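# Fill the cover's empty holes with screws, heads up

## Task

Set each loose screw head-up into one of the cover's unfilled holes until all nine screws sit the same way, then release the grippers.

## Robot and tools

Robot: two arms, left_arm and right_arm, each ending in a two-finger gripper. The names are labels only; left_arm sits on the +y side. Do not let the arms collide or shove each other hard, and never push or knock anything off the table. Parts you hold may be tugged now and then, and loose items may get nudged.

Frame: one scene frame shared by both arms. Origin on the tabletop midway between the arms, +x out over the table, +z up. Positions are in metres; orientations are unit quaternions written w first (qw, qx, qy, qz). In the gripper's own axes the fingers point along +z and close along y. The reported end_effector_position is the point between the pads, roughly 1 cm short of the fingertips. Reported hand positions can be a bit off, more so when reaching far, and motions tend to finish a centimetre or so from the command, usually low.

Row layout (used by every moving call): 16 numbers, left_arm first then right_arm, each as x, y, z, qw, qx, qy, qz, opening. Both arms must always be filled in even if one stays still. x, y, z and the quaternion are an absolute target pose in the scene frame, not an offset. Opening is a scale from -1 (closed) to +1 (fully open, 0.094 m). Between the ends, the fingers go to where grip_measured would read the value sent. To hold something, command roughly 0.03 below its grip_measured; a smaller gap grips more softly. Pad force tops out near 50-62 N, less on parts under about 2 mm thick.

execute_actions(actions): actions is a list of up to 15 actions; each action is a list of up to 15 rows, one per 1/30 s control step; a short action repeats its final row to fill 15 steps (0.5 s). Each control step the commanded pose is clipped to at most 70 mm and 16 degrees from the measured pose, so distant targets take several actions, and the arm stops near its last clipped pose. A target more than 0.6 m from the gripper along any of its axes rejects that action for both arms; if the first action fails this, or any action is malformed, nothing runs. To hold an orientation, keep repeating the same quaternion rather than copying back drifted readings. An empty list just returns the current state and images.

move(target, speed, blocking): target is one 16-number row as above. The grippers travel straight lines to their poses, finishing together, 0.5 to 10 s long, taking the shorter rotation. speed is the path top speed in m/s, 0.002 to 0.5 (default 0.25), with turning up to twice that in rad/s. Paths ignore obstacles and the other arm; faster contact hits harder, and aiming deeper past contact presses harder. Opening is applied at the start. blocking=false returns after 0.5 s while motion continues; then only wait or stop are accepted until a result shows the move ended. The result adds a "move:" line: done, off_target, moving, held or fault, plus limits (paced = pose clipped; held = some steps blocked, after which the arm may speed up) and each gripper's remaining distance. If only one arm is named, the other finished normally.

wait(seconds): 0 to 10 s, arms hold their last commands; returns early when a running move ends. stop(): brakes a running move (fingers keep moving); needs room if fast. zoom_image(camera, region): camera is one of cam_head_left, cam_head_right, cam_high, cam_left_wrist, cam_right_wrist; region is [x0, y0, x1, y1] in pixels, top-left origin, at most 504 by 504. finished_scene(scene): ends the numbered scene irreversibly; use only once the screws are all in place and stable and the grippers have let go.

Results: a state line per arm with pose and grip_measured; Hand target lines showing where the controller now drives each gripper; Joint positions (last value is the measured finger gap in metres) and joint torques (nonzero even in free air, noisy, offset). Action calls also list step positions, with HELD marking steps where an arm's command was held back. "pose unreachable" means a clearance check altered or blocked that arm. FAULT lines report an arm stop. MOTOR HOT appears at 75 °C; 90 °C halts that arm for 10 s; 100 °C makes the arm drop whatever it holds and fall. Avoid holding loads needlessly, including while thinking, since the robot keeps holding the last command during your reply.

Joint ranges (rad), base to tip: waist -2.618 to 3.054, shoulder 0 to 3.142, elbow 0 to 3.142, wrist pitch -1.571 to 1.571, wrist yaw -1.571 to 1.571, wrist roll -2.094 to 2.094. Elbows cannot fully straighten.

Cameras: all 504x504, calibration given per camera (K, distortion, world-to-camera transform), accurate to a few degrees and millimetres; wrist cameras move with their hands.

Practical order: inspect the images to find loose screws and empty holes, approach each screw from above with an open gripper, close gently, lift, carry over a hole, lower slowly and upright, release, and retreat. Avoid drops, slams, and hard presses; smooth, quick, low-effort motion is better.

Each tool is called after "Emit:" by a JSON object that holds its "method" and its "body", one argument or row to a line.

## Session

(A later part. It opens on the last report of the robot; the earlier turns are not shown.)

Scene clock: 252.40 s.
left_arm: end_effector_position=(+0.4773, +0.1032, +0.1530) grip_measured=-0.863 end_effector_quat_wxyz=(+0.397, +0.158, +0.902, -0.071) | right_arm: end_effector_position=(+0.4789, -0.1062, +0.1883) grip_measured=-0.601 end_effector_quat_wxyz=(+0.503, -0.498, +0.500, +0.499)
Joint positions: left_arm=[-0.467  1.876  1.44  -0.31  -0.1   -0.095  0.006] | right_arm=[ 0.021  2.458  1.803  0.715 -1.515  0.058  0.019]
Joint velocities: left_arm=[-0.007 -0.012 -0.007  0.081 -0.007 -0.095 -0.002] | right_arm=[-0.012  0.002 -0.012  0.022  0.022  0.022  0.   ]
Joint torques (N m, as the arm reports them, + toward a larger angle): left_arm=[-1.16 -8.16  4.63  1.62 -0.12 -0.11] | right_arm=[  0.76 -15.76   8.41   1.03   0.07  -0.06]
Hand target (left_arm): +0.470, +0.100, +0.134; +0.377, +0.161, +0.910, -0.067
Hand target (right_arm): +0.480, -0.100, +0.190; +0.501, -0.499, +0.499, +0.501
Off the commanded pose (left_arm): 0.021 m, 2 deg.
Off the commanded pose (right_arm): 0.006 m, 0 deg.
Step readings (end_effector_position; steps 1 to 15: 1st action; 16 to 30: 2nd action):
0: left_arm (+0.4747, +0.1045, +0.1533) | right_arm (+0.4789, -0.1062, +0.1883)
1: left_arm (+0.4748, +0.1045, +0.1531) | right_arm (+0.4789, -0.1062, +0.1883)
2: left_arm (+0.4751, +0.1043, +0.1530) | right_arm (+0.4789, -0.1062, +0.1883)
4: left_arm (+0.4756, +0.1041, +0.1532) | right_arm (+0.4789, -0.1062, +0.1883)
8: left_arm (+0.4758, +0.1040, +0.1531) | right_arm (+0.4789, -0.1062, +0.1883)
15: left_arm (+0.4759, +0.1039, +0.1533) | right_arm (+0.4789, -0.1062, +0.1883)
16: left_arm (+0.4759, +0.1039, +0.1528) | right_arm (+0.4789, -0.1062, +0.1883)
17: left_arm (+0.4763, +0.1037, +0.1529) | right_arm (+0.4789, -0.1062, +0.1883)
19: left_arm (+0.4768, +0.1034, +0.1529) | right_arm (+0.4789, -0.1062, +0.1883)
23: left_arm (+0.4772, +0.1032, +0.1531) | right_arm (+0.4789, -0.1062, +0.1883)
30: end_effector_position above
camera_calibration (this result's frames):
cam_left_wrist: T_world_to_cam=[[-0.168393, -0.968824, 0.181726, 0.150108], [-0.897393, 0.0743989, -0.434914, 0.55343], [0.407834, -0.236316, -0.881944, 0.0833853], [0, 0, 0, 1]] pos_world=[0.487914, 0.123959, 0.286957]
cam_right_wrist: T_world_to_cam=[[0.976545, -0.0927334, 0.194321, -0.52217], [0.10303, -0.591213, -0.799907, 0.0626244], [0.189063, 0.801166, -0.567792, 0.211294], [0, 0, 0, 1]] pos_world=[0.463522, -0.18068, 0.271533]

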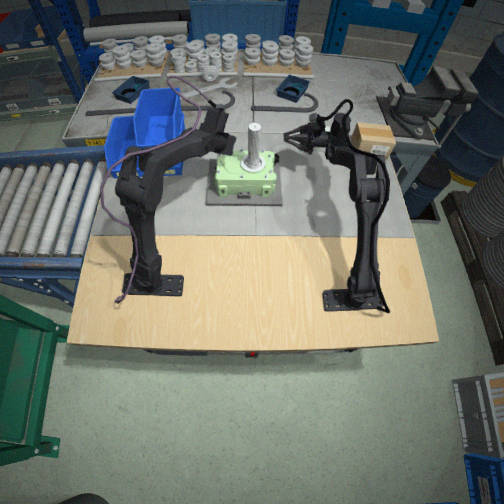

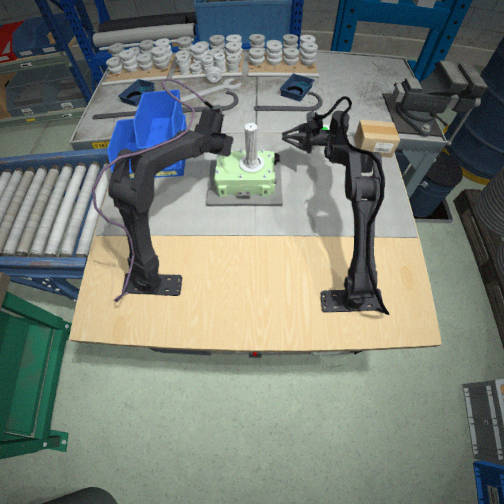

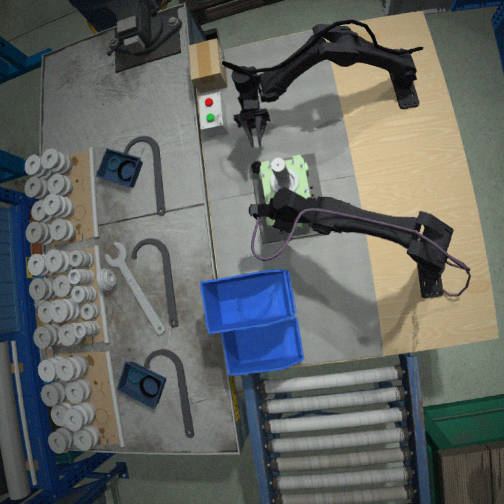

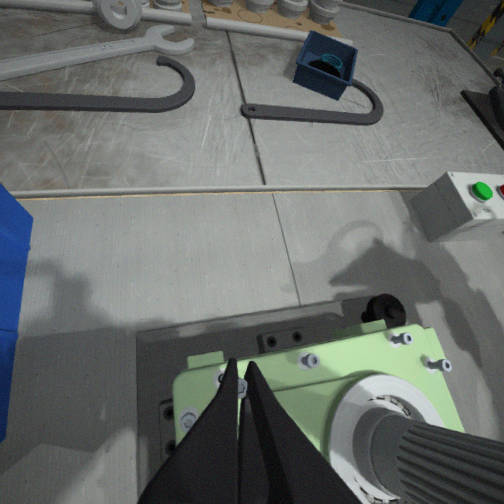

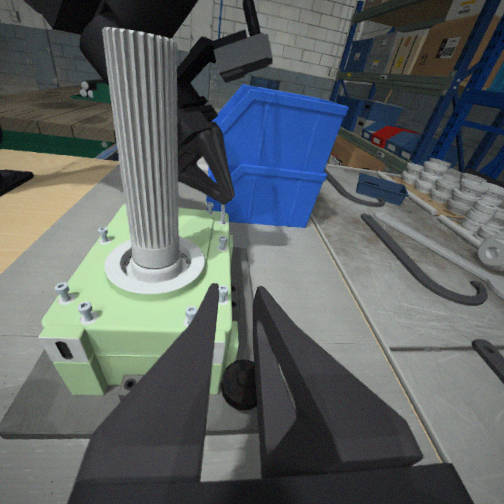

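Emit:
{"method": "execute_actions", "body": {
  "actions": [
    [[0.466,0.102,0.140,0.377,0.161,0.910,-0.067,-1,0.48,-0.10,0.19,0.5,-0.5,0.5,0.5,-0.6]],
    [[0.463,0.103,0.140,0.377,0.161,0.910,-0.067,-1,0.48,-0.10,0.19,0.5,-0.5,0.5,0.5,-0.6]]
  ]
}}

Emit:
{"method": "zoom_image", "body": {
  "camera": "cam_right_wrist",
  "region": [160,150,280,270]
}}

Scene clock: 253.53 s.
left_arm: end_effector_position=(+0.4764, +0.1037, +0.1526) grip_measured=-0.863 end_effector_quat_wxyz=(+0.398, +0.158, +0.901, -0.071) | right_arm: end_effector_position=(+0.4789, -0.1062, +0.1883) grip_measured=-0.601 end_effector_quat_wxyz=(+0.503, -0.498, +0.500, +0.499)
Joint positions: left_arm=[-0.467  1.871  1.428 -0.3   -0.1   -0.095  0.006] | right_arm=[ 0.021  2.458  1.803  0.715 -1.515  0.058  0.019]
Joint velocities: left_arm=[-0.012 -0.017 -0.007 -0.051 -0.022  0.037  0.001] | right_arm=[ 0.002  0.022 -0.012 -0.051 -0.007  0.037  0.001]
Joint torques (N m, as the arm reports them, + toward a larger angle): left_arm=[-1.26 -9.99  4.22  1.37 -0.13 -0.11] | right_arm=[  0.76 -15.69   8.42   1.03   0.06  -0.06]
Hand target (left_arm): +0.463, +0.103, +0.140; +0.377, +0.161, +0.910, -0.067
Hand target (right_arm): +0.480, -0.100, +0.190; +0.501, -0.499, +0.499, +0.501
Off the commanded pose (left_arm): 0.018 m, 3 deg.
Off the commanded pose (right_arm): 0.006 m, 0 deg.
Step readings (end_effector_position; steps 1 to 15: 1st action; 16 to 30: 2nd action):
0: left_arm (+0.4773, +0.1032, +0.1530) | right_arm (+0.4789, -0.1062, +0.1883)
1: left_arm (+0.4772, +0.1032, +0.1529) | right_arm (+0.4789, -0.1062, +0.1883)
2: left_arm (+0.4772, +0.1032, +0.1529) | right_arm (+0.4789, -0.1062, +0.1883)
4: left_arm (+0.4772, +0.1032, +0.1529) | right_arm (+0.4789, -0.1062, +0.1883)
8: left_arm (+0.4772, +0.1032, +0.1529) | right_arm (+0.4789, -0.1062, +0.1883)
15: left_arm (+0.4772, +0.1032, +0.1529) | right_arm (+0.4789, -0.1062, +0.1883)
16: left_arm (+0.4770, +0.1033, +0.1524) | right_arm (+0.4789, -0.1062, +0.1883)
17: left_arm (+0.4769, +0.1034, +0.1525) | right_arm (+0.4789, -0.1062, +0.1883)
19: left_arm (+0.4763, +0.1037, +0.1527) | right_arm (+0.4789, -0.1062, +0.1883)
23: left_arm (+0.4763, +0.1037, +0.1526) | right_arm (+0.4789, -0.1062, +0.1883)
30: end_effector_position above
camera_calibration (this result's frames):
cam_left_wrist: T_world_to_cam=[[-0.168742, -0.968494, 0.183155, 0.150423], [-0.895982, 0.0732756, -0.438003, 0.552281], [0.410782, -0.238013, -0.880118, 0.081932], [0, 0, 0, 1]] pos_world=[0.48656, 0.124716, 0.28646]
cam_right_wrist: T_world_to_cam=[[0.976545, -0.0927334, 0.194321, -0.52217], [0.10303, -0.591213, -0.799907, 0.0626244], [0.189063, 0.801166, -0.567792, 0.211294], [0, 0, 0, 1]] pos_world=[0.463522, -0.18068, 0.271533]

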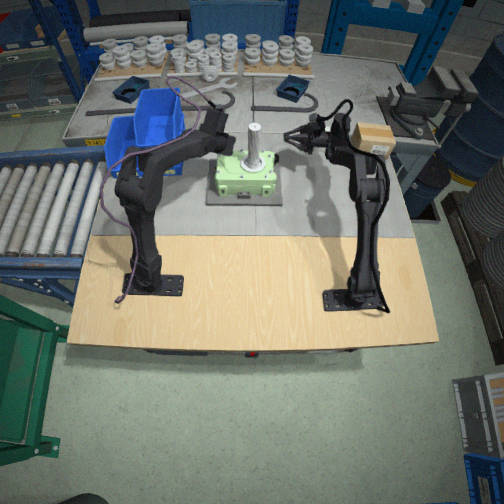

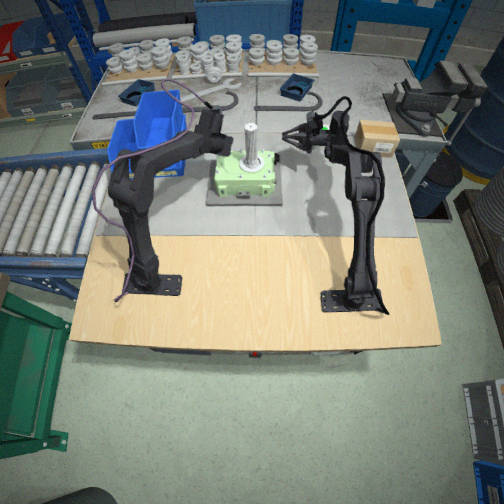

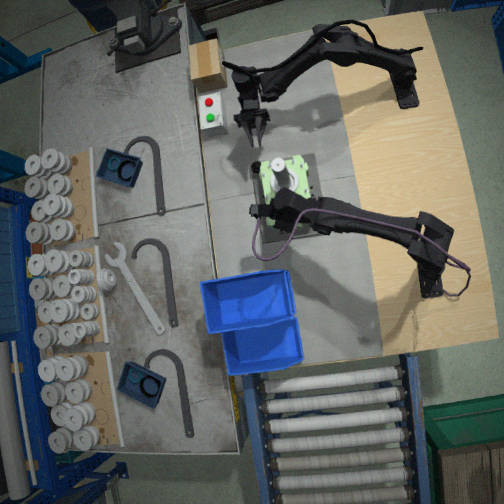

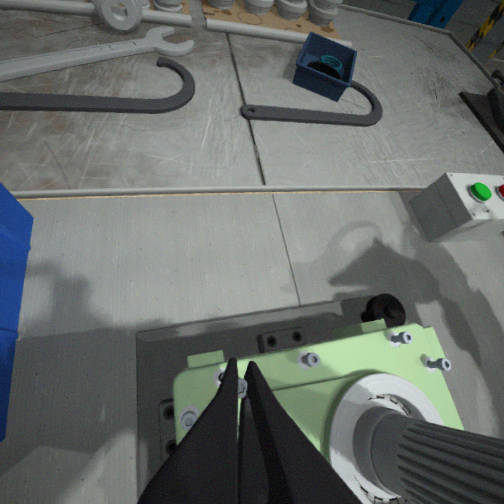

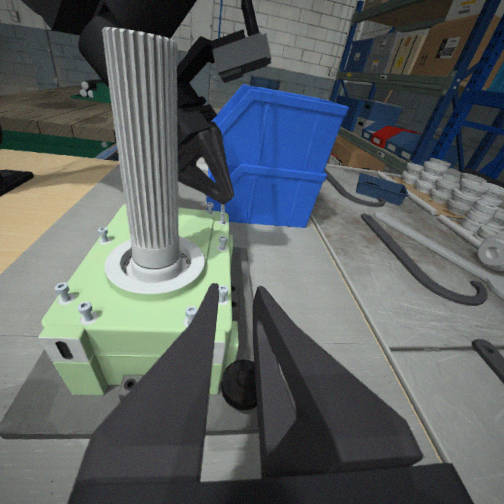

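Region (160, 150, 280, 270) of cam_right_wrist's 504x504 image, scaled by 4.200, with more detail than that image has.

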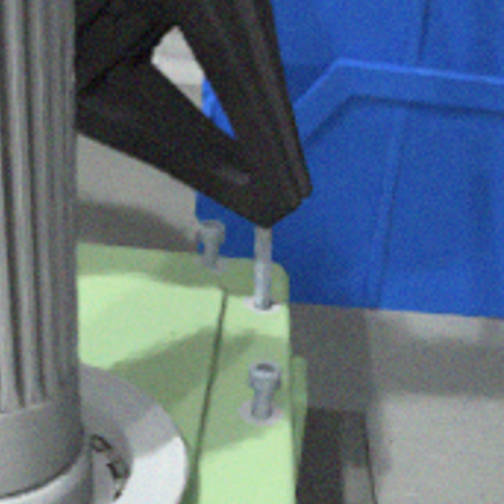

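Emit:
{"method": "execute_actions", "body": {
  "actions": [
    [[0.466,0.109,0.140,0.377,0.161,0.910,-0.067,-1,0.48,-0.10,0.19,0.5,-0.5,0.5,0.5,-0.6]],
    [[0.468,0.113,0.140,0.377,0.161,0.910,-0.067,-1,0.48,-0.10,0.19,0.5,-0.5,0.5,0.5,-0.6]],
    [[0.469,0.115,0.140,0.377,0.161,0.910,-0.067,-1,0.48,-0.10,0.19,0.5,-0.5,0.5,0.5,-0.6]]
  ]
}}

Emit:
{"method": "zoom_image", "body": {
  "camera": "cam_right_wrist",
  "region": [160,150,280,270]
}}

Scene clock: 255.23 s.
left_arm: end_effector_position=(+0.4771, +0.1047, +0.1526) grip_measured=-0.863 end_effector_quat_wxyz=(+0.397, +0.157, +0.901, -0.075) | right_arm: end_effector_position=(+0.4789, -0.1062, +0.1883) grip_measured=-0.601 end_effector_quat_wxyz=(+0.503, -0.498, +0.500, +0.499)
Joint positions: left_arm=[-0.462  1.871  1.428 -0.299 -0.09  -0.095  0.006] | right_arm=[ 0.021  2.458  1.803  0.715 -1.515  0.058  0.019]
Joint velocities: left_arm=[-0.027  0.007 -0.002 -0.051 -0.022 -0.066  0.   ] | right_arm=[-0.002  0.027 -0.007 -0.022 -0.022 -0.051 -0.001]
Joint torques (N m, as the arm reports them, + toward a larger angle): left_arm=[  1.16 -10.06   4.11   1.4    0.05   0.08] | right_arm=[  0.75 -15.7    8.39   1.02   0.07  -0.06]
Hand target (left_arm): +0.469, +0.115, +0.140; +0.377, +0.161, +0.910, -0.067
Hand target (right_arm): +0.480, -0.100, +0.190; +0.501, -0.499, +0.499, +0.501
Off the commanded pose (left_arm): 0.018 m, 3 deg.
Off the commanded pose (right_arm): 0.006 m, 0 deg.
Step readings (end_effector_position; steps 1 to 15: 1st action; 16 to 30: 2nd action; 31 to 45: 3rd action):
0: left_arm (+0.4764, +0.1037, +0.1526) | right_arm (+0.4789, -0.1062, +0.1883)
1: left_arm (+0.4764, +0.1037, +0.1526) | right_arm (+0.4789, -0.1062, +0.1883)
2: left_arm (+0.4764, +0.1037, +0.1526) | right_arm (+0.4789, -0.1062, +0.1883)
4: left_arm (+0.4764, +0.1037, +0.1526) | right_arm (+0.4789, -0.1062, +0.1883)
8: left_arm (+0.4764, +0.1037, +0.1526) | right_arm (+0.4789, -0.1062, +0.1883)
15: left_arm (+0.4764, +0.1037, +0.1526) | right_arm (+0.4789, -0.1062, +0.1883)
16: left_arm (+0.4764, +0.1037, +0.1526) | right_arm (+0.4789, -0.1062, +0.1883)
17: left_arm (+0.4764, +0.1037, +0.1526) | right_arm (+0.4789, -0.1062, +0.1883)
19: left_arm (+0.4764, +0.1037, +0.1526) | right_arm (+0.4789, -0.1062, +0.1883)
23: left_arm (+0.4764, +0.1037, +0.1526) | right_arm (+0.4789, -0.1062, +0.1883)
30: left_arm (+0.4764, +0.1037, +0.1526) | right_arm (+0.4789, -0.1062, +0.1883)
31: left_arm (+0.4766, +0.1039, +0.1526) | right_arm (+0.4789, -0.1062, +0.1883)
32: left_arm (+0.4767, +0.1042, +0.1526) | right_arm (+0.4789, -0.1062, +0.1883)
34: left_arm (+0.4771, +0.1048, +0.1526) | right_arm (+0.4789, -0.1062, +0.1883)
38: left_arm (+0.4771, +0.1048, +0.1526) | right_arm (+0.4789, -0.1062, +0.1883)
45: end_effector_position above
camera_calibration (this result's frames):
cam_left_wrist: T_world_to_cam=[[-0.169824, -0.967052, 0.189656, 0.150926], [-0.896932, 0.0719488, -0.436276, 0.553186], [0.408256, -0.244199, -0.879599, 0.0836834], [0, 0, 0, 1]] pos_world=[0.487637, 0.126587, 0.286325]
cam_right_wrist: T_world_to_cam=[[0.976545, -0.0927334, 0.194321, -0.52217], [0.10303, -0.591213, -0.799907, 0.0626244], [0.189063, 0.801166, -0.567792, 0.211294], [0, 0, 0, 1]] pos_world=[0.463522, -0.18068, 0.271533]

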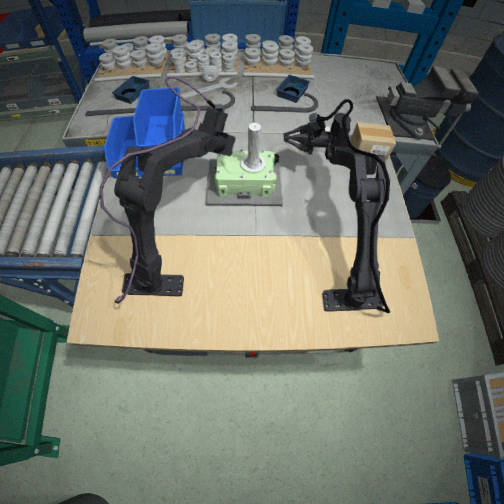

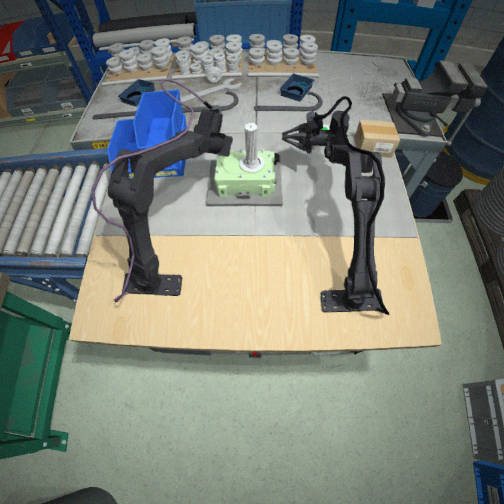

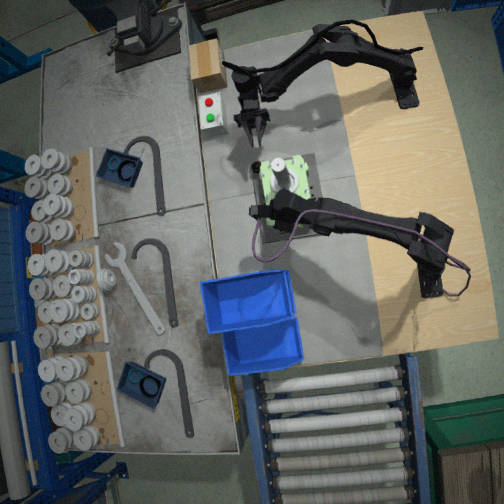

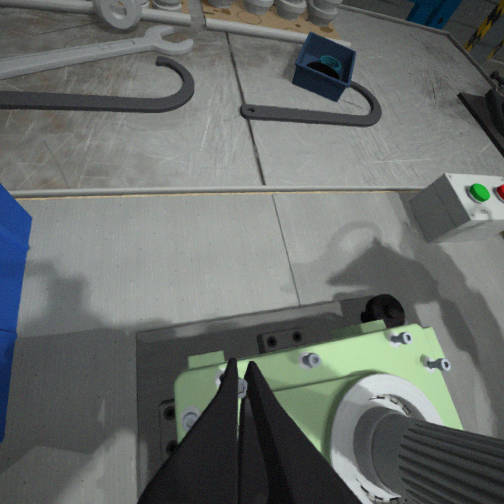

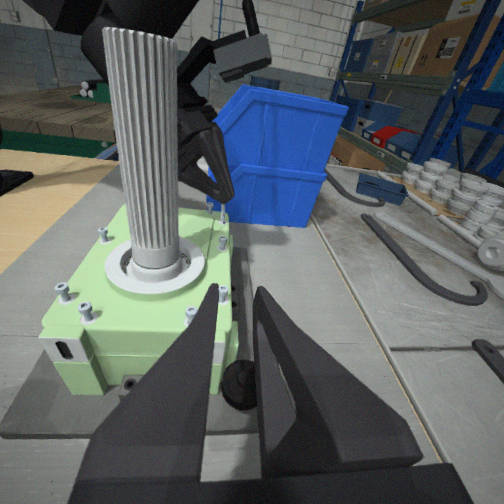

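Region (160, 150, 280, 270) of cam_right_wrist's 504x504 image, scaled by 4.200, with more detail than that image has.

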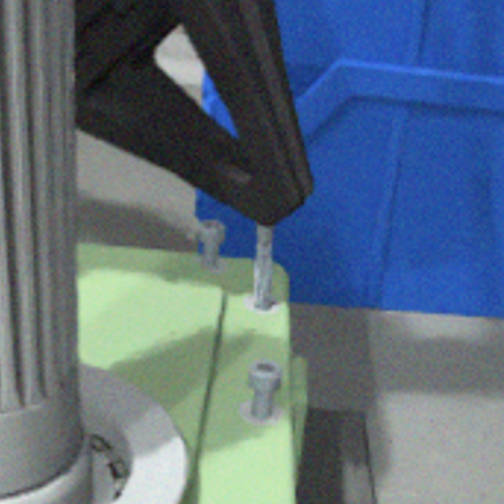

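Emit:
{"method": "execute_actions", "body": {
  "actions": [
    [[0.466,0.114,0.142,0.377,0.161,0.910,-0.067,-1,0.48,-0.10,0.19,0.5,-0.5,0.5,0.5,-0.6]],
    [[0.464,0.114,0.142,0.377,0.161,0.910,-0.067,-1,0.48,-0.10,0.19,0.5,-0.5,0.5,0.5,-0.6]]
  ]
}}

Emit:
{"method": "zoom_image", "body": {
  "camera": "cam_right_wrist",
  "region": [160,150,280,270]
}}

Scene clock: 256.43 s.
left_arm: end_effector_position=(+0.4754, +0.1054, +0.1526) grip_measured=-0.863 end_effector_quat_wxyz=(+0.397, +0.157, +0.901, -0.075) | right_arm: end_effector_position=(+0.4789, -0.1062, +0.1883) grip_measured=-0.601 end_effector_quat_wxyz=(+0.503, -0.498, +0.500, +0.499)
Joint positions: left_arm=[-0.462  1.864  1.42  -0.298 -0.089 -0.095  0.006] | right_arm=[ 0.021  2.458  1.803  0.715 -1.515  0.058  0.019]
Joint velocities: left_arm=[-0.012  0.017 -0.002  0.007  0.081 -0.007  0.   ] | right_arm=[-0.007  0.002 -0.002 -0.007 -0.037  0.007 -0.001]
Joint torques (N m, as the arm reports them, + toward a larger angle): left_arm=[  0.47 -10.68   3.73   1.36  -0.03   0.04] | right_arm=[  0.77 -15.75   8.4    1.02   0.07  -0.07]
Hand target (left_arm): +0.464, +0.114, +0.142; +0.377, +0.161, +0.910, -0.067
Hand target (right_arm): +0.480, -0.100, +0.190; +0.501, -0.499, +0.499, +0.501
Off the commanded pose (left_arm): 0.018 m, 3 deg.
Off the commanded pose (right_arm): 0.006 m, 0 deg.
Step readings (end_effector_position; steps 1 to 15: 1st action; 16 to 30: 2nd action):
0: left_arm (+0.4771, +0.1046, +0.1526) | right_arm (+0.4789, -0.1062, +0.1883)
1: left_arm (+0.4770, +0.1046, +0.1530) | right_arm (+0.4789, -0.1062, +0.1883)
2: left_arm (+0.4765, +0.1049, +0.1527) | right_arm (+0.4789, -0.1062, +0.1883)
4: left_arm (+0.4757, +0.1053, +0.1528) | right_arm (+0.4789, -0.1062, +0.1883)
8: left_arm (+0.4754, +0.1054, +0.1526) | right_arm (+0.4789, -0.1062, +0.1883)
15: left_arm (+0.4754, +0.1054, +0.1526) | right_arm (+0.4789, -0.1062, +0.1883)
16: left_arm (+0.4754, +0.1054, +0.1526) | right_arm (+0.4789, -0.1062, +0.1883)
17: left_arm (+0.4754, +0.1054, +0.1526) | right_arm (+0.4789, -0.1062, +0.1883)
19: left_arm (+0.4754, +0.1054, +0.1526) | right_arm (+0.4789, -0.1062, +0.1883)
23: left_arm (+0.4754, +0.1054, +0.1526) | right_arm (+0.4789, -0.1062, +0.1883)
30: end_effector_position above
camera_calibration (this result's frames):
cam_left_wrist: T_world_to_cam=[[-0.170194, -0.966937, 0.189914, 0.151447], [-0.89729, 0.0724074, -0.435463, 0.551663], [0.407314, -0.244521, -0.879946, 0.0851381], [0, 0, 0, 1]] pos_world=[0.486099, 0.127313, 0.286384]
cam_right_wrist: T_world_to_cam=[[0.976619, -0.0927298, 0.19395, -0.522131], [0.102725, -0.591228, -0.799936, 0.0627495], [0.188847, 0.801156, -0.567879, 0.211396], [0, 0, 0, 1]] pos_world=[0.463556, -0.180679, 0.27151]

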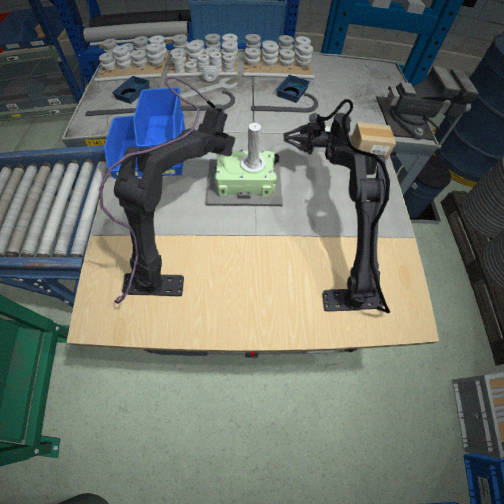

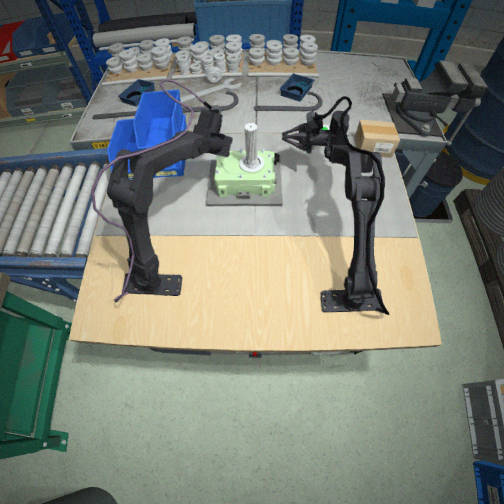

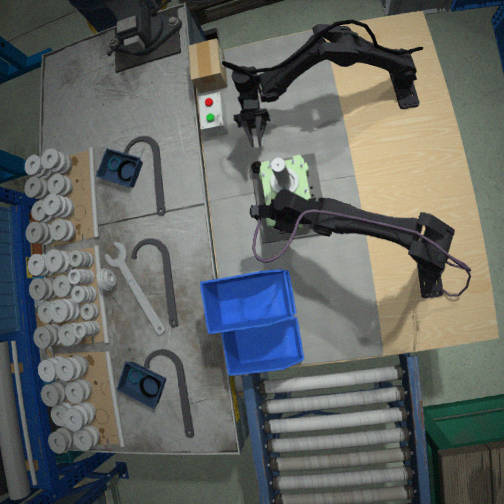

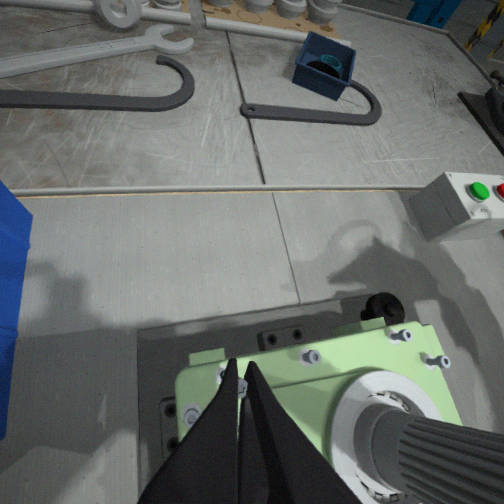

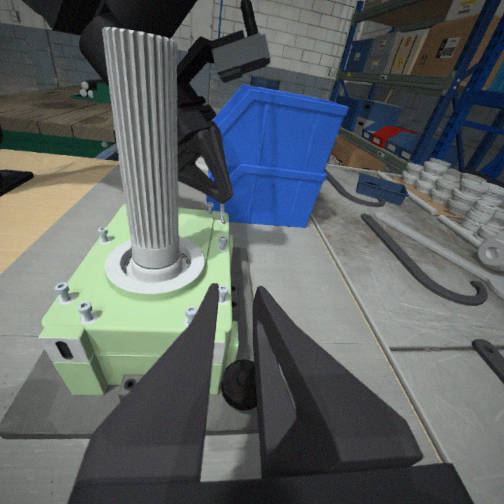

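Region (160, 150, 280, 270) of cam_right_wrist's 504x504 image, scaled by 4.200, with more detail than that image has.

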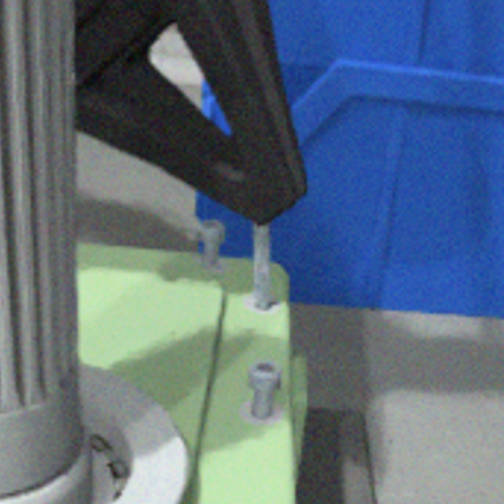

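Hole slightly +x. Press more so it creeps across.

Emit:
{"method": "execute_actions", "body": {
  "actions": [
    [[0.465,0.114,0.138,0.377,0.161,0.910,-0.067,-1,0.48,-0.10,0.19,0.5,-0.5,0.5,0.5,-0.6]],
    [[0.465,0.114,0.135,0.377,0.161,0.910,-0.067,-1,0.48,-0.10,0.19,0.5,-0.5,0.5,0.5,-0.6]]
  ]
}}

Emit:
{"method": "zoom_image", "body": {
  "camera": "cam_right_wrist",
  "region": [160,150,280,270]
}}

Scene clock: 257.60 s.
left_arm: end_effector_position=(+0.4763, +0.1049, +0.1523) grip_measured=-0.863 end_effector_quat_wxyz=(+0.405, +0.156, +0.898, -0.077) | right_arm: end_effector_position=(+0.4789, -0.1062, +0.1883) grip_measured=-0.601 end_effector_quat_wxyz=(+0.503, -0.498, +0.500, +0.499)
Joint positions: left_arm=[-0.462  1.86   1.4   -0.265 -0.089 -0.095  0.006] | right_arm=[ 0.021  2.458  1.803  0.715 -1.515  0.057  0.019]
Joint velocities: left_arm=[-0.027 -0.012 -0.002 -0.022 -0.051  0.007 -0.001] | right_arm=[-0.002  0.007 -0.007  0.007  0.022 -0.081 -0.001]
Joint torques (N m, as the arm reports them, + toward a larger angle): left_arm=[ 0.57 -9.69  4.01  1.3  -0.01  0.05] | right_arm=[  0.78 -15.74   8.38   1.02   0.07  -0.06]
Hand target (left_arm): +0.465, +0.114, +0.135; +0.377, +0.161, +0.910, -0.067
Hand target (right_arm): +0.480, -0.100, +0.190; +0.501, -0.499, +0.499, +0.501
Off the commanded pose (left_arm): 0.023 m, 4 deg.
Off the commanded pose (right_arm): 0.006 m, 0 deg.
Step readings (end_effector_position; steps 1 to 15: 1st action; 16 to 30: 2nd action):
0: left_arm (+0.4754, +0.1054, +0.1526) | right_arm (+0.4789, -0.1062, +0.1883)
1: left_arm (+0.4753, +0.1055, +0.1520) | right_arm (+0.4789, -0.1062, +0.1883)
2: left_arm (+0.4753, +0.1054, +0.1522) | right_arm (+0.4789, -0.1062, +0.1883)
4: left_arm (+0.4751, +0.1056, +0.1523) | right_arm (+0.4789, -0.1062, +0.1883)
8: left_arm (+0.4754, +0.1054, +0.1524) | right_arm (+0.4789, -0.1062, +0.1883)
15: left_arm (+0.4755, +0.1054, +0.1525) | right_arm (+0.4789, -0.1062, +0.1883)
16: left_arm (+0.4754, +0.1054, +0.1522) | right_arm (+0.4789, -0.1062, +0.1883)
17: left_arm (+0.4757, +0.1053, +0.1521) | right_arm (+0.4789, -0.1062, +0.1883)
19: left_arm (+0.4760, +0.1051, +0.1522) | right_arm (+0.4789, -0.1062, +0.1883)
23: left_arm (+0.4762, +0.1050, +0.1522) | right_arm (+0.4789, -0.1062, +0.1883)
30: end_effector_position above
camera_calibration (this result's frames):
cam_left_wrist: T_world_to_cam=[[-0.173191, -0.965377, 0.195069, 0.151681], [-0.890399, 0.0688206, -0.449948, 0.551679], [0.420945, -0.251616, -0.87149, 0.0773423], [0, 0, 0, 1]] pos_world=[0.484928, 0.127923, 0.286042]
cam_right_wrist: T_world_to_cam=[[0.976545, -0.0927305, 0.194323, -0.522166], [0.10303, -0.59123, -0.799895, 0.0625958], [0.189064, 0.801154, -0.567809, 0.211278], [0, 0, 0, 1]] pos_world=[0.463524, -0.180678, 0.271504]

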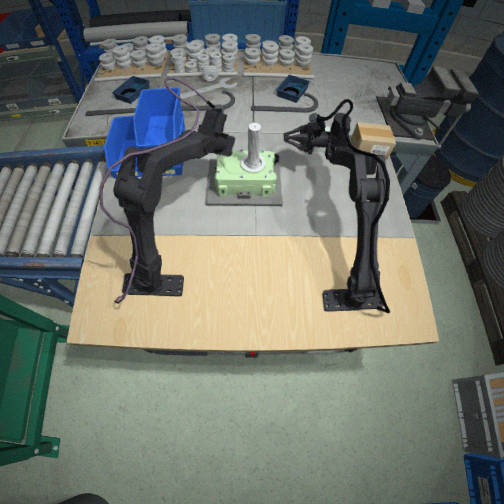

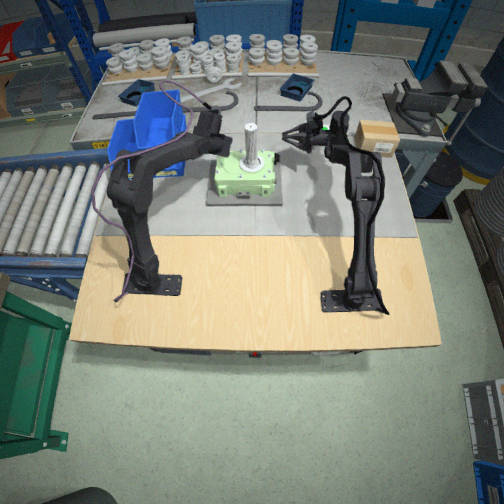

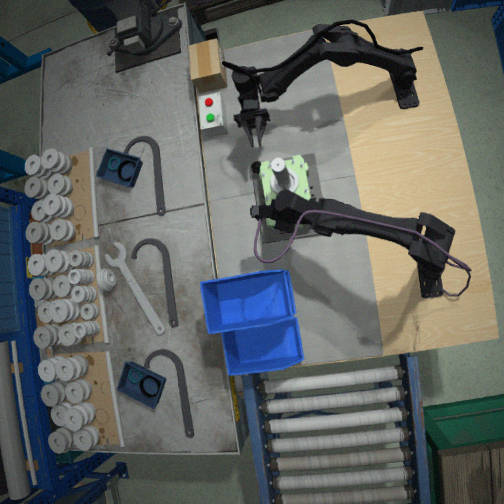

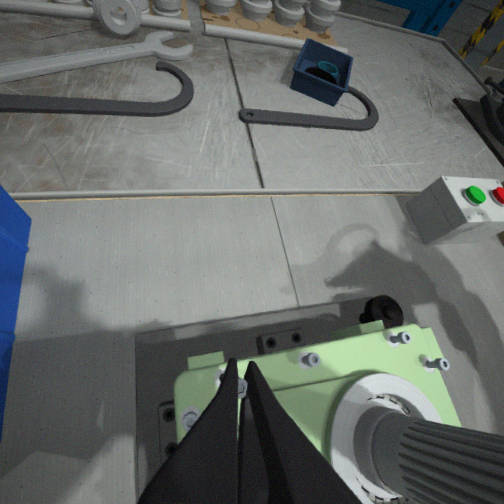

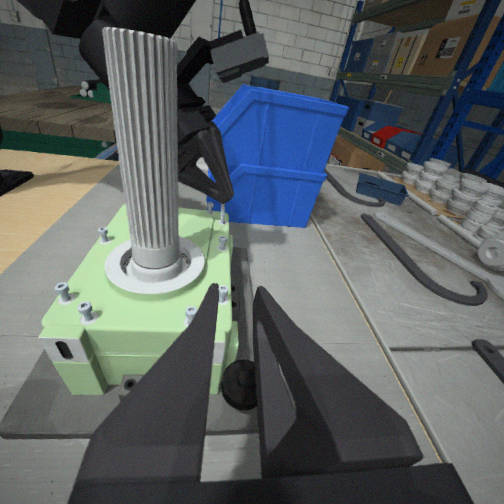

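Region (160, 150, 280, 270) of cam_right_wrist's 504x504 image, scaled by 4.200, with more detail than that image has.

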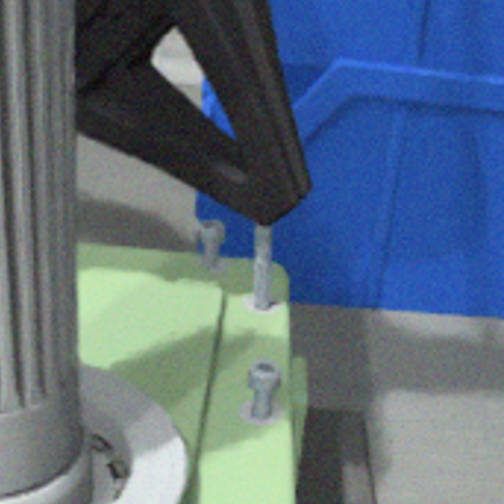

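Emit:
{"method": "execute_actions", "body": {
  "actions": [
    [[0.4763,0.105,0.150,0.405,0.156,0.898,-0.077,-0.87,0.48,-0.10,0.19,0.5,-0.5,0.5,0.5,-0.6]],
    [[0.4763,0.105,0.150,0.405,0.156,0.898,-0.077,-0.84,0.48,-0.10,0.19,0.5,-0.5,0.5,0.5,-0.6]]
  ]
}}

Emit:
{"method": "zoom_image", "body": {
  "camera": "cam_right_wrist",
  "region": [160,150,280,270]
}}

Scene clock: 258.67 s.
left_arm: end_effector_position=(+0.4773, +0.1045, +0.1535) grip_measured=-0.834 end_effector_quat_wxyz=(+0.408, +0.156, +0.896, -0.078) | right_arm: end_effector_position=(+0.4789, -0.1062, +0.1883) grip_measured=-0.601 end_effector_quat_wxyz=(+0.503, -0.498, +0.500, +0.499)
Joint positions: left_arm=[-0.462  1.86   1.4   -0.259 -0.089 -0.095  0.008] | right_arm=[ 0.021  2.458  1.803  0.715 -1.515  0.057  0.019]
Joint velocities: left_arm=[ 0.002  0.012  0.012 -0.066 -0.007 -0.066  0.   ] | right_arm=[ 0.007  0.007 -0.002 -0.007 -0.051 -0.022  0.   ]
Joint torques (N m, as the arm reports them, + toward a larger angle): left_arm=[-0.02 -9.16  5.7   1.74 -0.07 -0.03] | right_arm=[  0.74 -15.73   8.37   1.03   0.06  -0.06]
Hand target (left_arm): +0.476, +0.105, +0.150; +0.405, +0.156, +0.898, -0.077
Hand target (right_arm): +0.480, -0.100, +0.190; +0.501, -0.499, +0.499, +0.501
Off the commanded pose (left_arm): 0.004 m, 0 deg.
Off the commanded pose (right_arm): 0.006 m, 0 deg.
Step readings (end_effector_position; steps 1 to 15: 1st action; 16 to 30: 2nd action):
0: left_arm (+0.4763, +0.1049, +0.1523) | right_arm (+0.4789, -0.1062, +0.1883)
1: left_arm (+0.4768, +0.1047, +0.1529) | right_arm (+0.4789, -0.1062, +0.1883)
2: left_arm (+0.4772, +0.1045, +0.1535) | right_arm (+0.4789, -0.1062, +0.1883)
4: left_arm (+0.4773, +0.1045, +0.1535) | right_arm (+0.4789, -0.1062, +0.1883)
8: left_arm (+0.4773, +0.1045, +0.1535) | right_arm (+0.4789, -0.1062, +0.1883)
15: left_arm (+0.4773, +0.1045, +0.1535) | right_arm (+0.4789, -0.1062, +0.1883)
16: left_arm (+0.4773, +0.1045, +0.1535) | right_arm (+0.4789, -0.1062, +0.1883)
17: left_arm (+0.4773, +0.1045, +0.1535) | right_arm (+0.4789, -0.1062, +0.1883)
19: left_arm (+0.4773, +0.1045, +0.1535) | right_arm (+0.4789, -0.1062, +0.1883)
23: left_arm (+0.4773, +0.1045, +0.1535) | right_arm (+0.4789, -0.1062, +0.1883)
30: end_effector_position above
camera_calibration (this result's frames):
cam_left_wrist: T_world_to_cam=[[-0.174318, -0.96479, 0.196959, 0.151322], [-0.887795, 0.0674654, -0.455267, 0.552811], [0.425949, -0.254221, -0.868297, 0.0752663], [0, 0, 0, 1]] pos_world=[0.485102, 0.127832, 0.287226]
cam_right_wrist: T_world_to_cam=[[0.976545, -0.0927305, 0.194323, -0.522166], [0.10303, -0.59123, -0.799895, 0.0625958], [0.189064, 0.801154, -0.567809, 0.211278], [0, 0, 0, 1]] pos_world=[0.463524, -0.180678, 0.271504]

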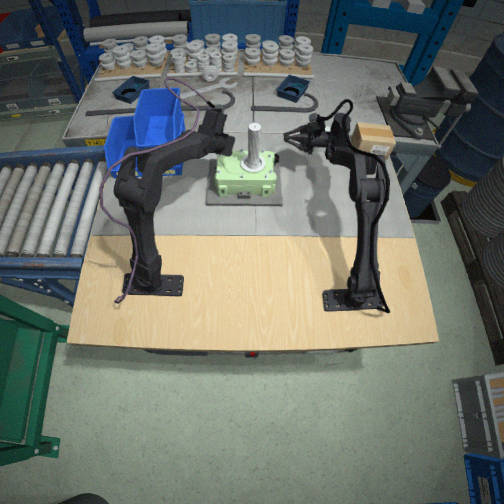

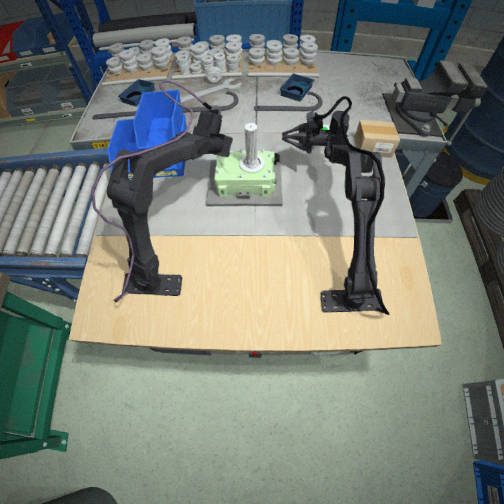

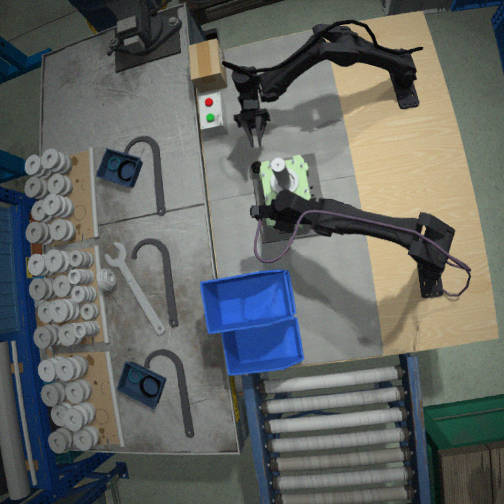

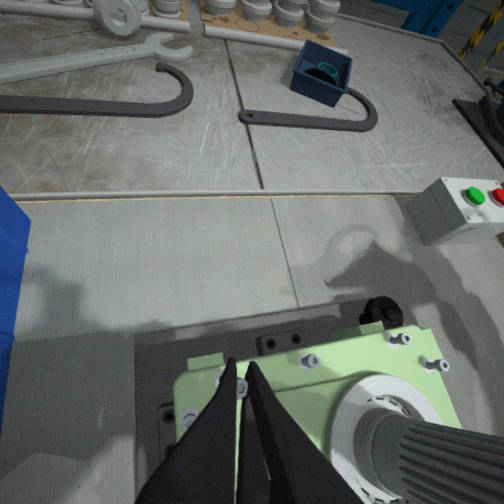

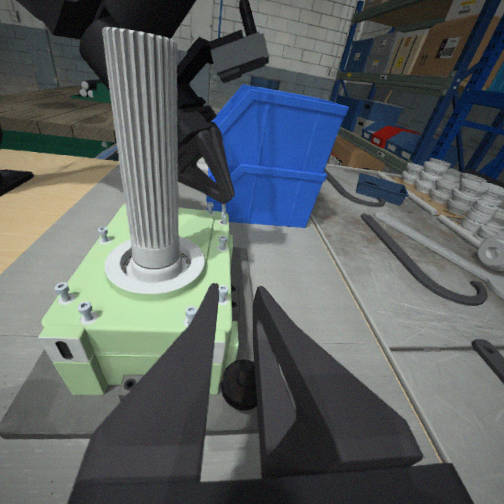

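Region (160, 150, 280, 270) of cam_right_wrist's 504x504 image, scaled by 4.200, with more detail than that image has.

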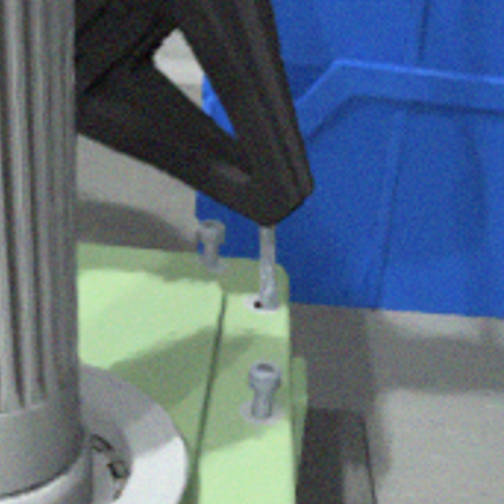

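Emit:
{"method": "execute_actions", "body": {
  "actions": [
    [[0.4763,0.105,0.150,0.405,0.156,0.898,-0.077,-1,0.48,-0.10,0.19,0.5,-0.5,0.5,0.5,-0.6]],
    [[0.472,0.104,0.152,0.405,0.156,0.898,-0.077,-1,0.48,-0.10,0.19,0.5,-0.5,0.5,0.5,-0.6]],
    [[0.470,0.104,0.152,0.405,0.156,0.898,-0.077,-1,0.48,-0.10,0.19,0.5,-0.5,0.5,0.5,-0.6]]
  ]
}}

Emit:
{"method": "zoom_image", "body": {
  "camera": "cam_right_wrist",
  "region": [160,150,280,270]
}}

Scene clock: 260.33 s.
left_arm: end_effector_position=(+0.4773, +0.1045, +0.1535) grip_measured=-0.863 end_effector_quat_wxyz=(+0.408, +0.156, +0.896, -0.078) | right_arm: end_effector_position=(+0.4789, -0.1062, +0.1883) grip_measured=-0.601 end_effector_quat_wxyz=(+0.503, -0.498, +0.500, +0.499)
Joint positions: left_arm=[-0.462  1.86   1.4   -0.259 -0.089 -0.095  0.006] | right_arm=[ 0.021  2.458  1.803  0.715 -1.515  0.057  0.019]
Joint velocities: left_arm=[-0.002 -0.002  0.002 -0.037 -0.007  0.007 -0.   ] | right_arm=[-0.007 -0.012  0.002 -0.007 -0.051 -0.007 -0.001]
Joint torques (N m, as the arm reports them, + toward a larger angle): left_arm=[ -0.85 -10.62   4.36   1.71  -0.15  -0.07] | right_arm=[  0.78 -15.75   8.4    1.02   0.07  -0.06]
Hand target (left_arm): +0.470, +0.104, +0.152; +0.405, +0.156, +0.898, -0.077
Hand target (right_arm): +0.480, -0.100, +0.190; +0.501, -0.499, +0.499, +0.501
Off the commanded pose (left_arm): 0.007 m, 0 deg.
Off the commanded pose (right_arm): 0.006 m, 0 deg.
Step readings (end_effector_position; steps 1 to 15: 1st action; 16 to 30: 2nd action; 31 to 45: 3rd action):
0: left_arm (+0.4773, +0.1045, +0.1535) | right_arm (+0.4789, -0.1062, +0.1883)
1: left_arm (+0.4773, +0.1045, +0.1535) | right_arm (+0.4789, -0.1062, +0.1883)
2: left_arm (+0.4773, +0.1045, +0.1535) | right_arm (+0.4789, -0.1062, +0.1883)
4: left_arm (+0.4773, +0.1045, +0.1535) | right_arm (+0.4789, -0.1062, +0.1883)
8: left_arm (+0.4773, +0.1045, +0.1535) | right_arm (+0.4789, -0.1062, +0.1883)
15: left_arm (+0.4773, +0.1045, +0.1535) | right_arm (+0.4789, -0.1062, +0.1883)
16: left_arm (+0.4773, +0.1045, +0.1535) | right_arm (+0.4789, -0.1062, +0.1883)
17: left_arm (+0.4773, +0.1045, +0.1535) | right_arm (+0.4789, -0.1062, +0.1883)
19: left_arm (+0.4773, +0.1045, +0.1535) | right_arm (+0.4789, -0.1062, +0.1883)
23: left_arm (+0.4773, +0.1045, +0.1535) | right_arm (+0.4789, -0.1062, +0.1883)
30: left_arm (+0.4773, +0.1045, +0.1535) | right_arm (+0.4789, -0.1062, +0.1883)
31: left_arm (+0.4773, +0.1045, +0.1535) | right_arm (+0.4789, -0.1062, +0.1883)
32: left_arm (+0.4773, +0.1045, +0.1535) | right_arm (+0.4789, -0.1062, +0.1883)
34: left_arm (+0.4773, +0.1045, +0.1535) | right_arm (+0.4789, -0.1062, +0.1883)
38: left_arm (+0.4773, +0.1045, +0.1535) | right_arm (+0.4789, -0.1062, +0.1883)
45: end_effector_position above
camera_calibration (this result's frames):
cam_left_wrist: T_world_to_cam=[[-0.174318, -0.96479, 0.196959, 0.151322], [-0.887795, 0.0674654, -0.455267, 0.552811], [0.425949, -0.254221, -0.868297, 0.0752663], [0, 0, 0, 1]] pos_world=[0.485102, 0.127832, 0.287226]
cam_right_wrist: T_world_to_cam=[[0.976545, -0.0927305, 0.194323, -0.522166], [0.10303, -0.59123, -0.799895, 0.0625958], [0.189064, 0.801154, -0.567809, 0.211278], [0, 0, 0, 1]] pos_world=[0.463524, -0.180678, 0.271504]

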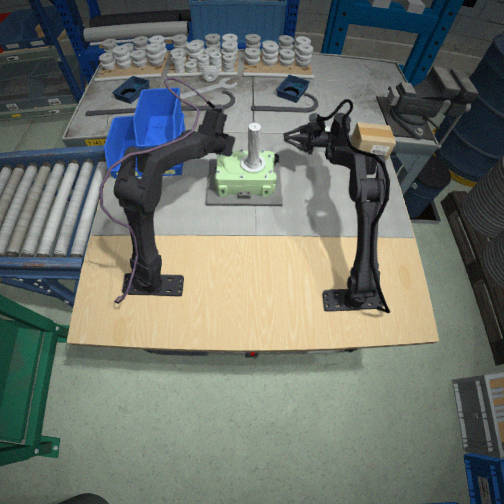

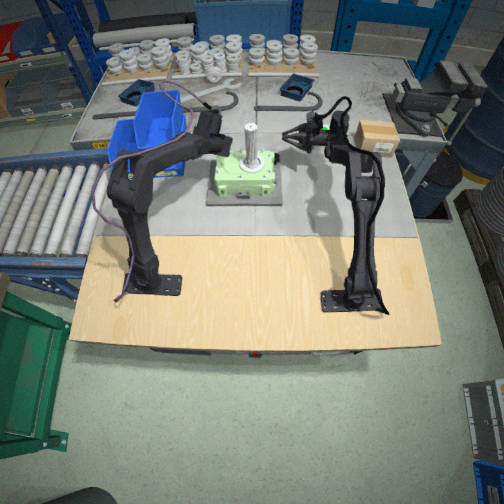

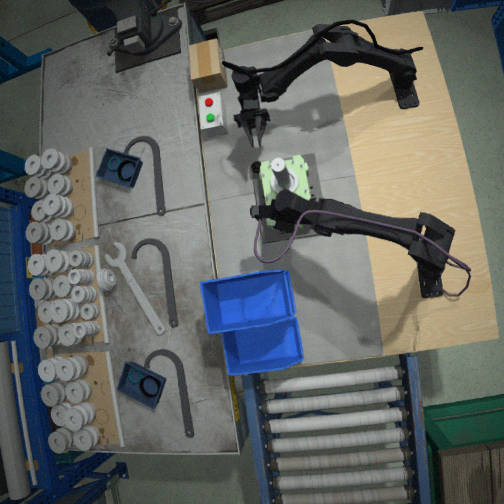

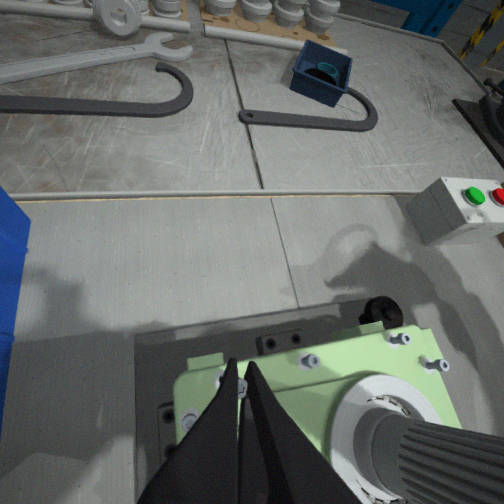

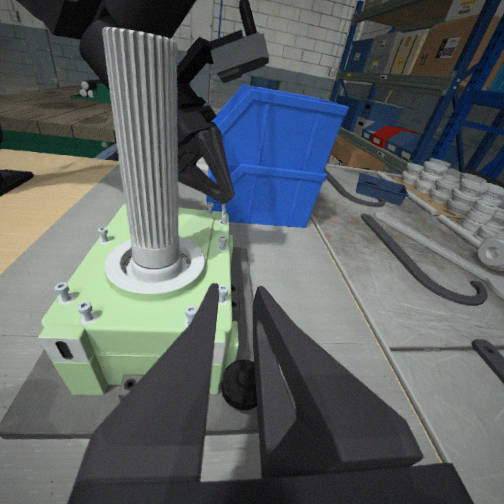

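Region (160, 150, 280, 270) of cam_right_wrist's 504x504 image, scaled by 4.200, with more detail than that image has.

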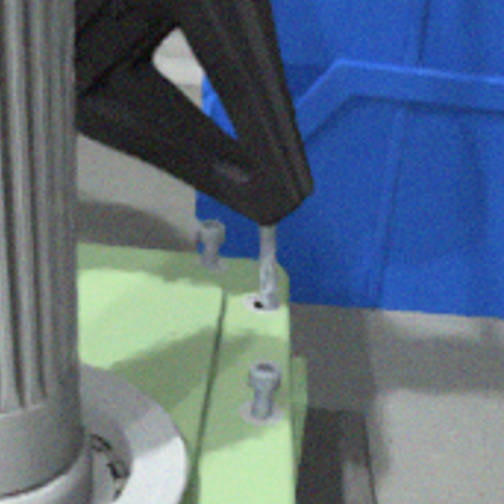

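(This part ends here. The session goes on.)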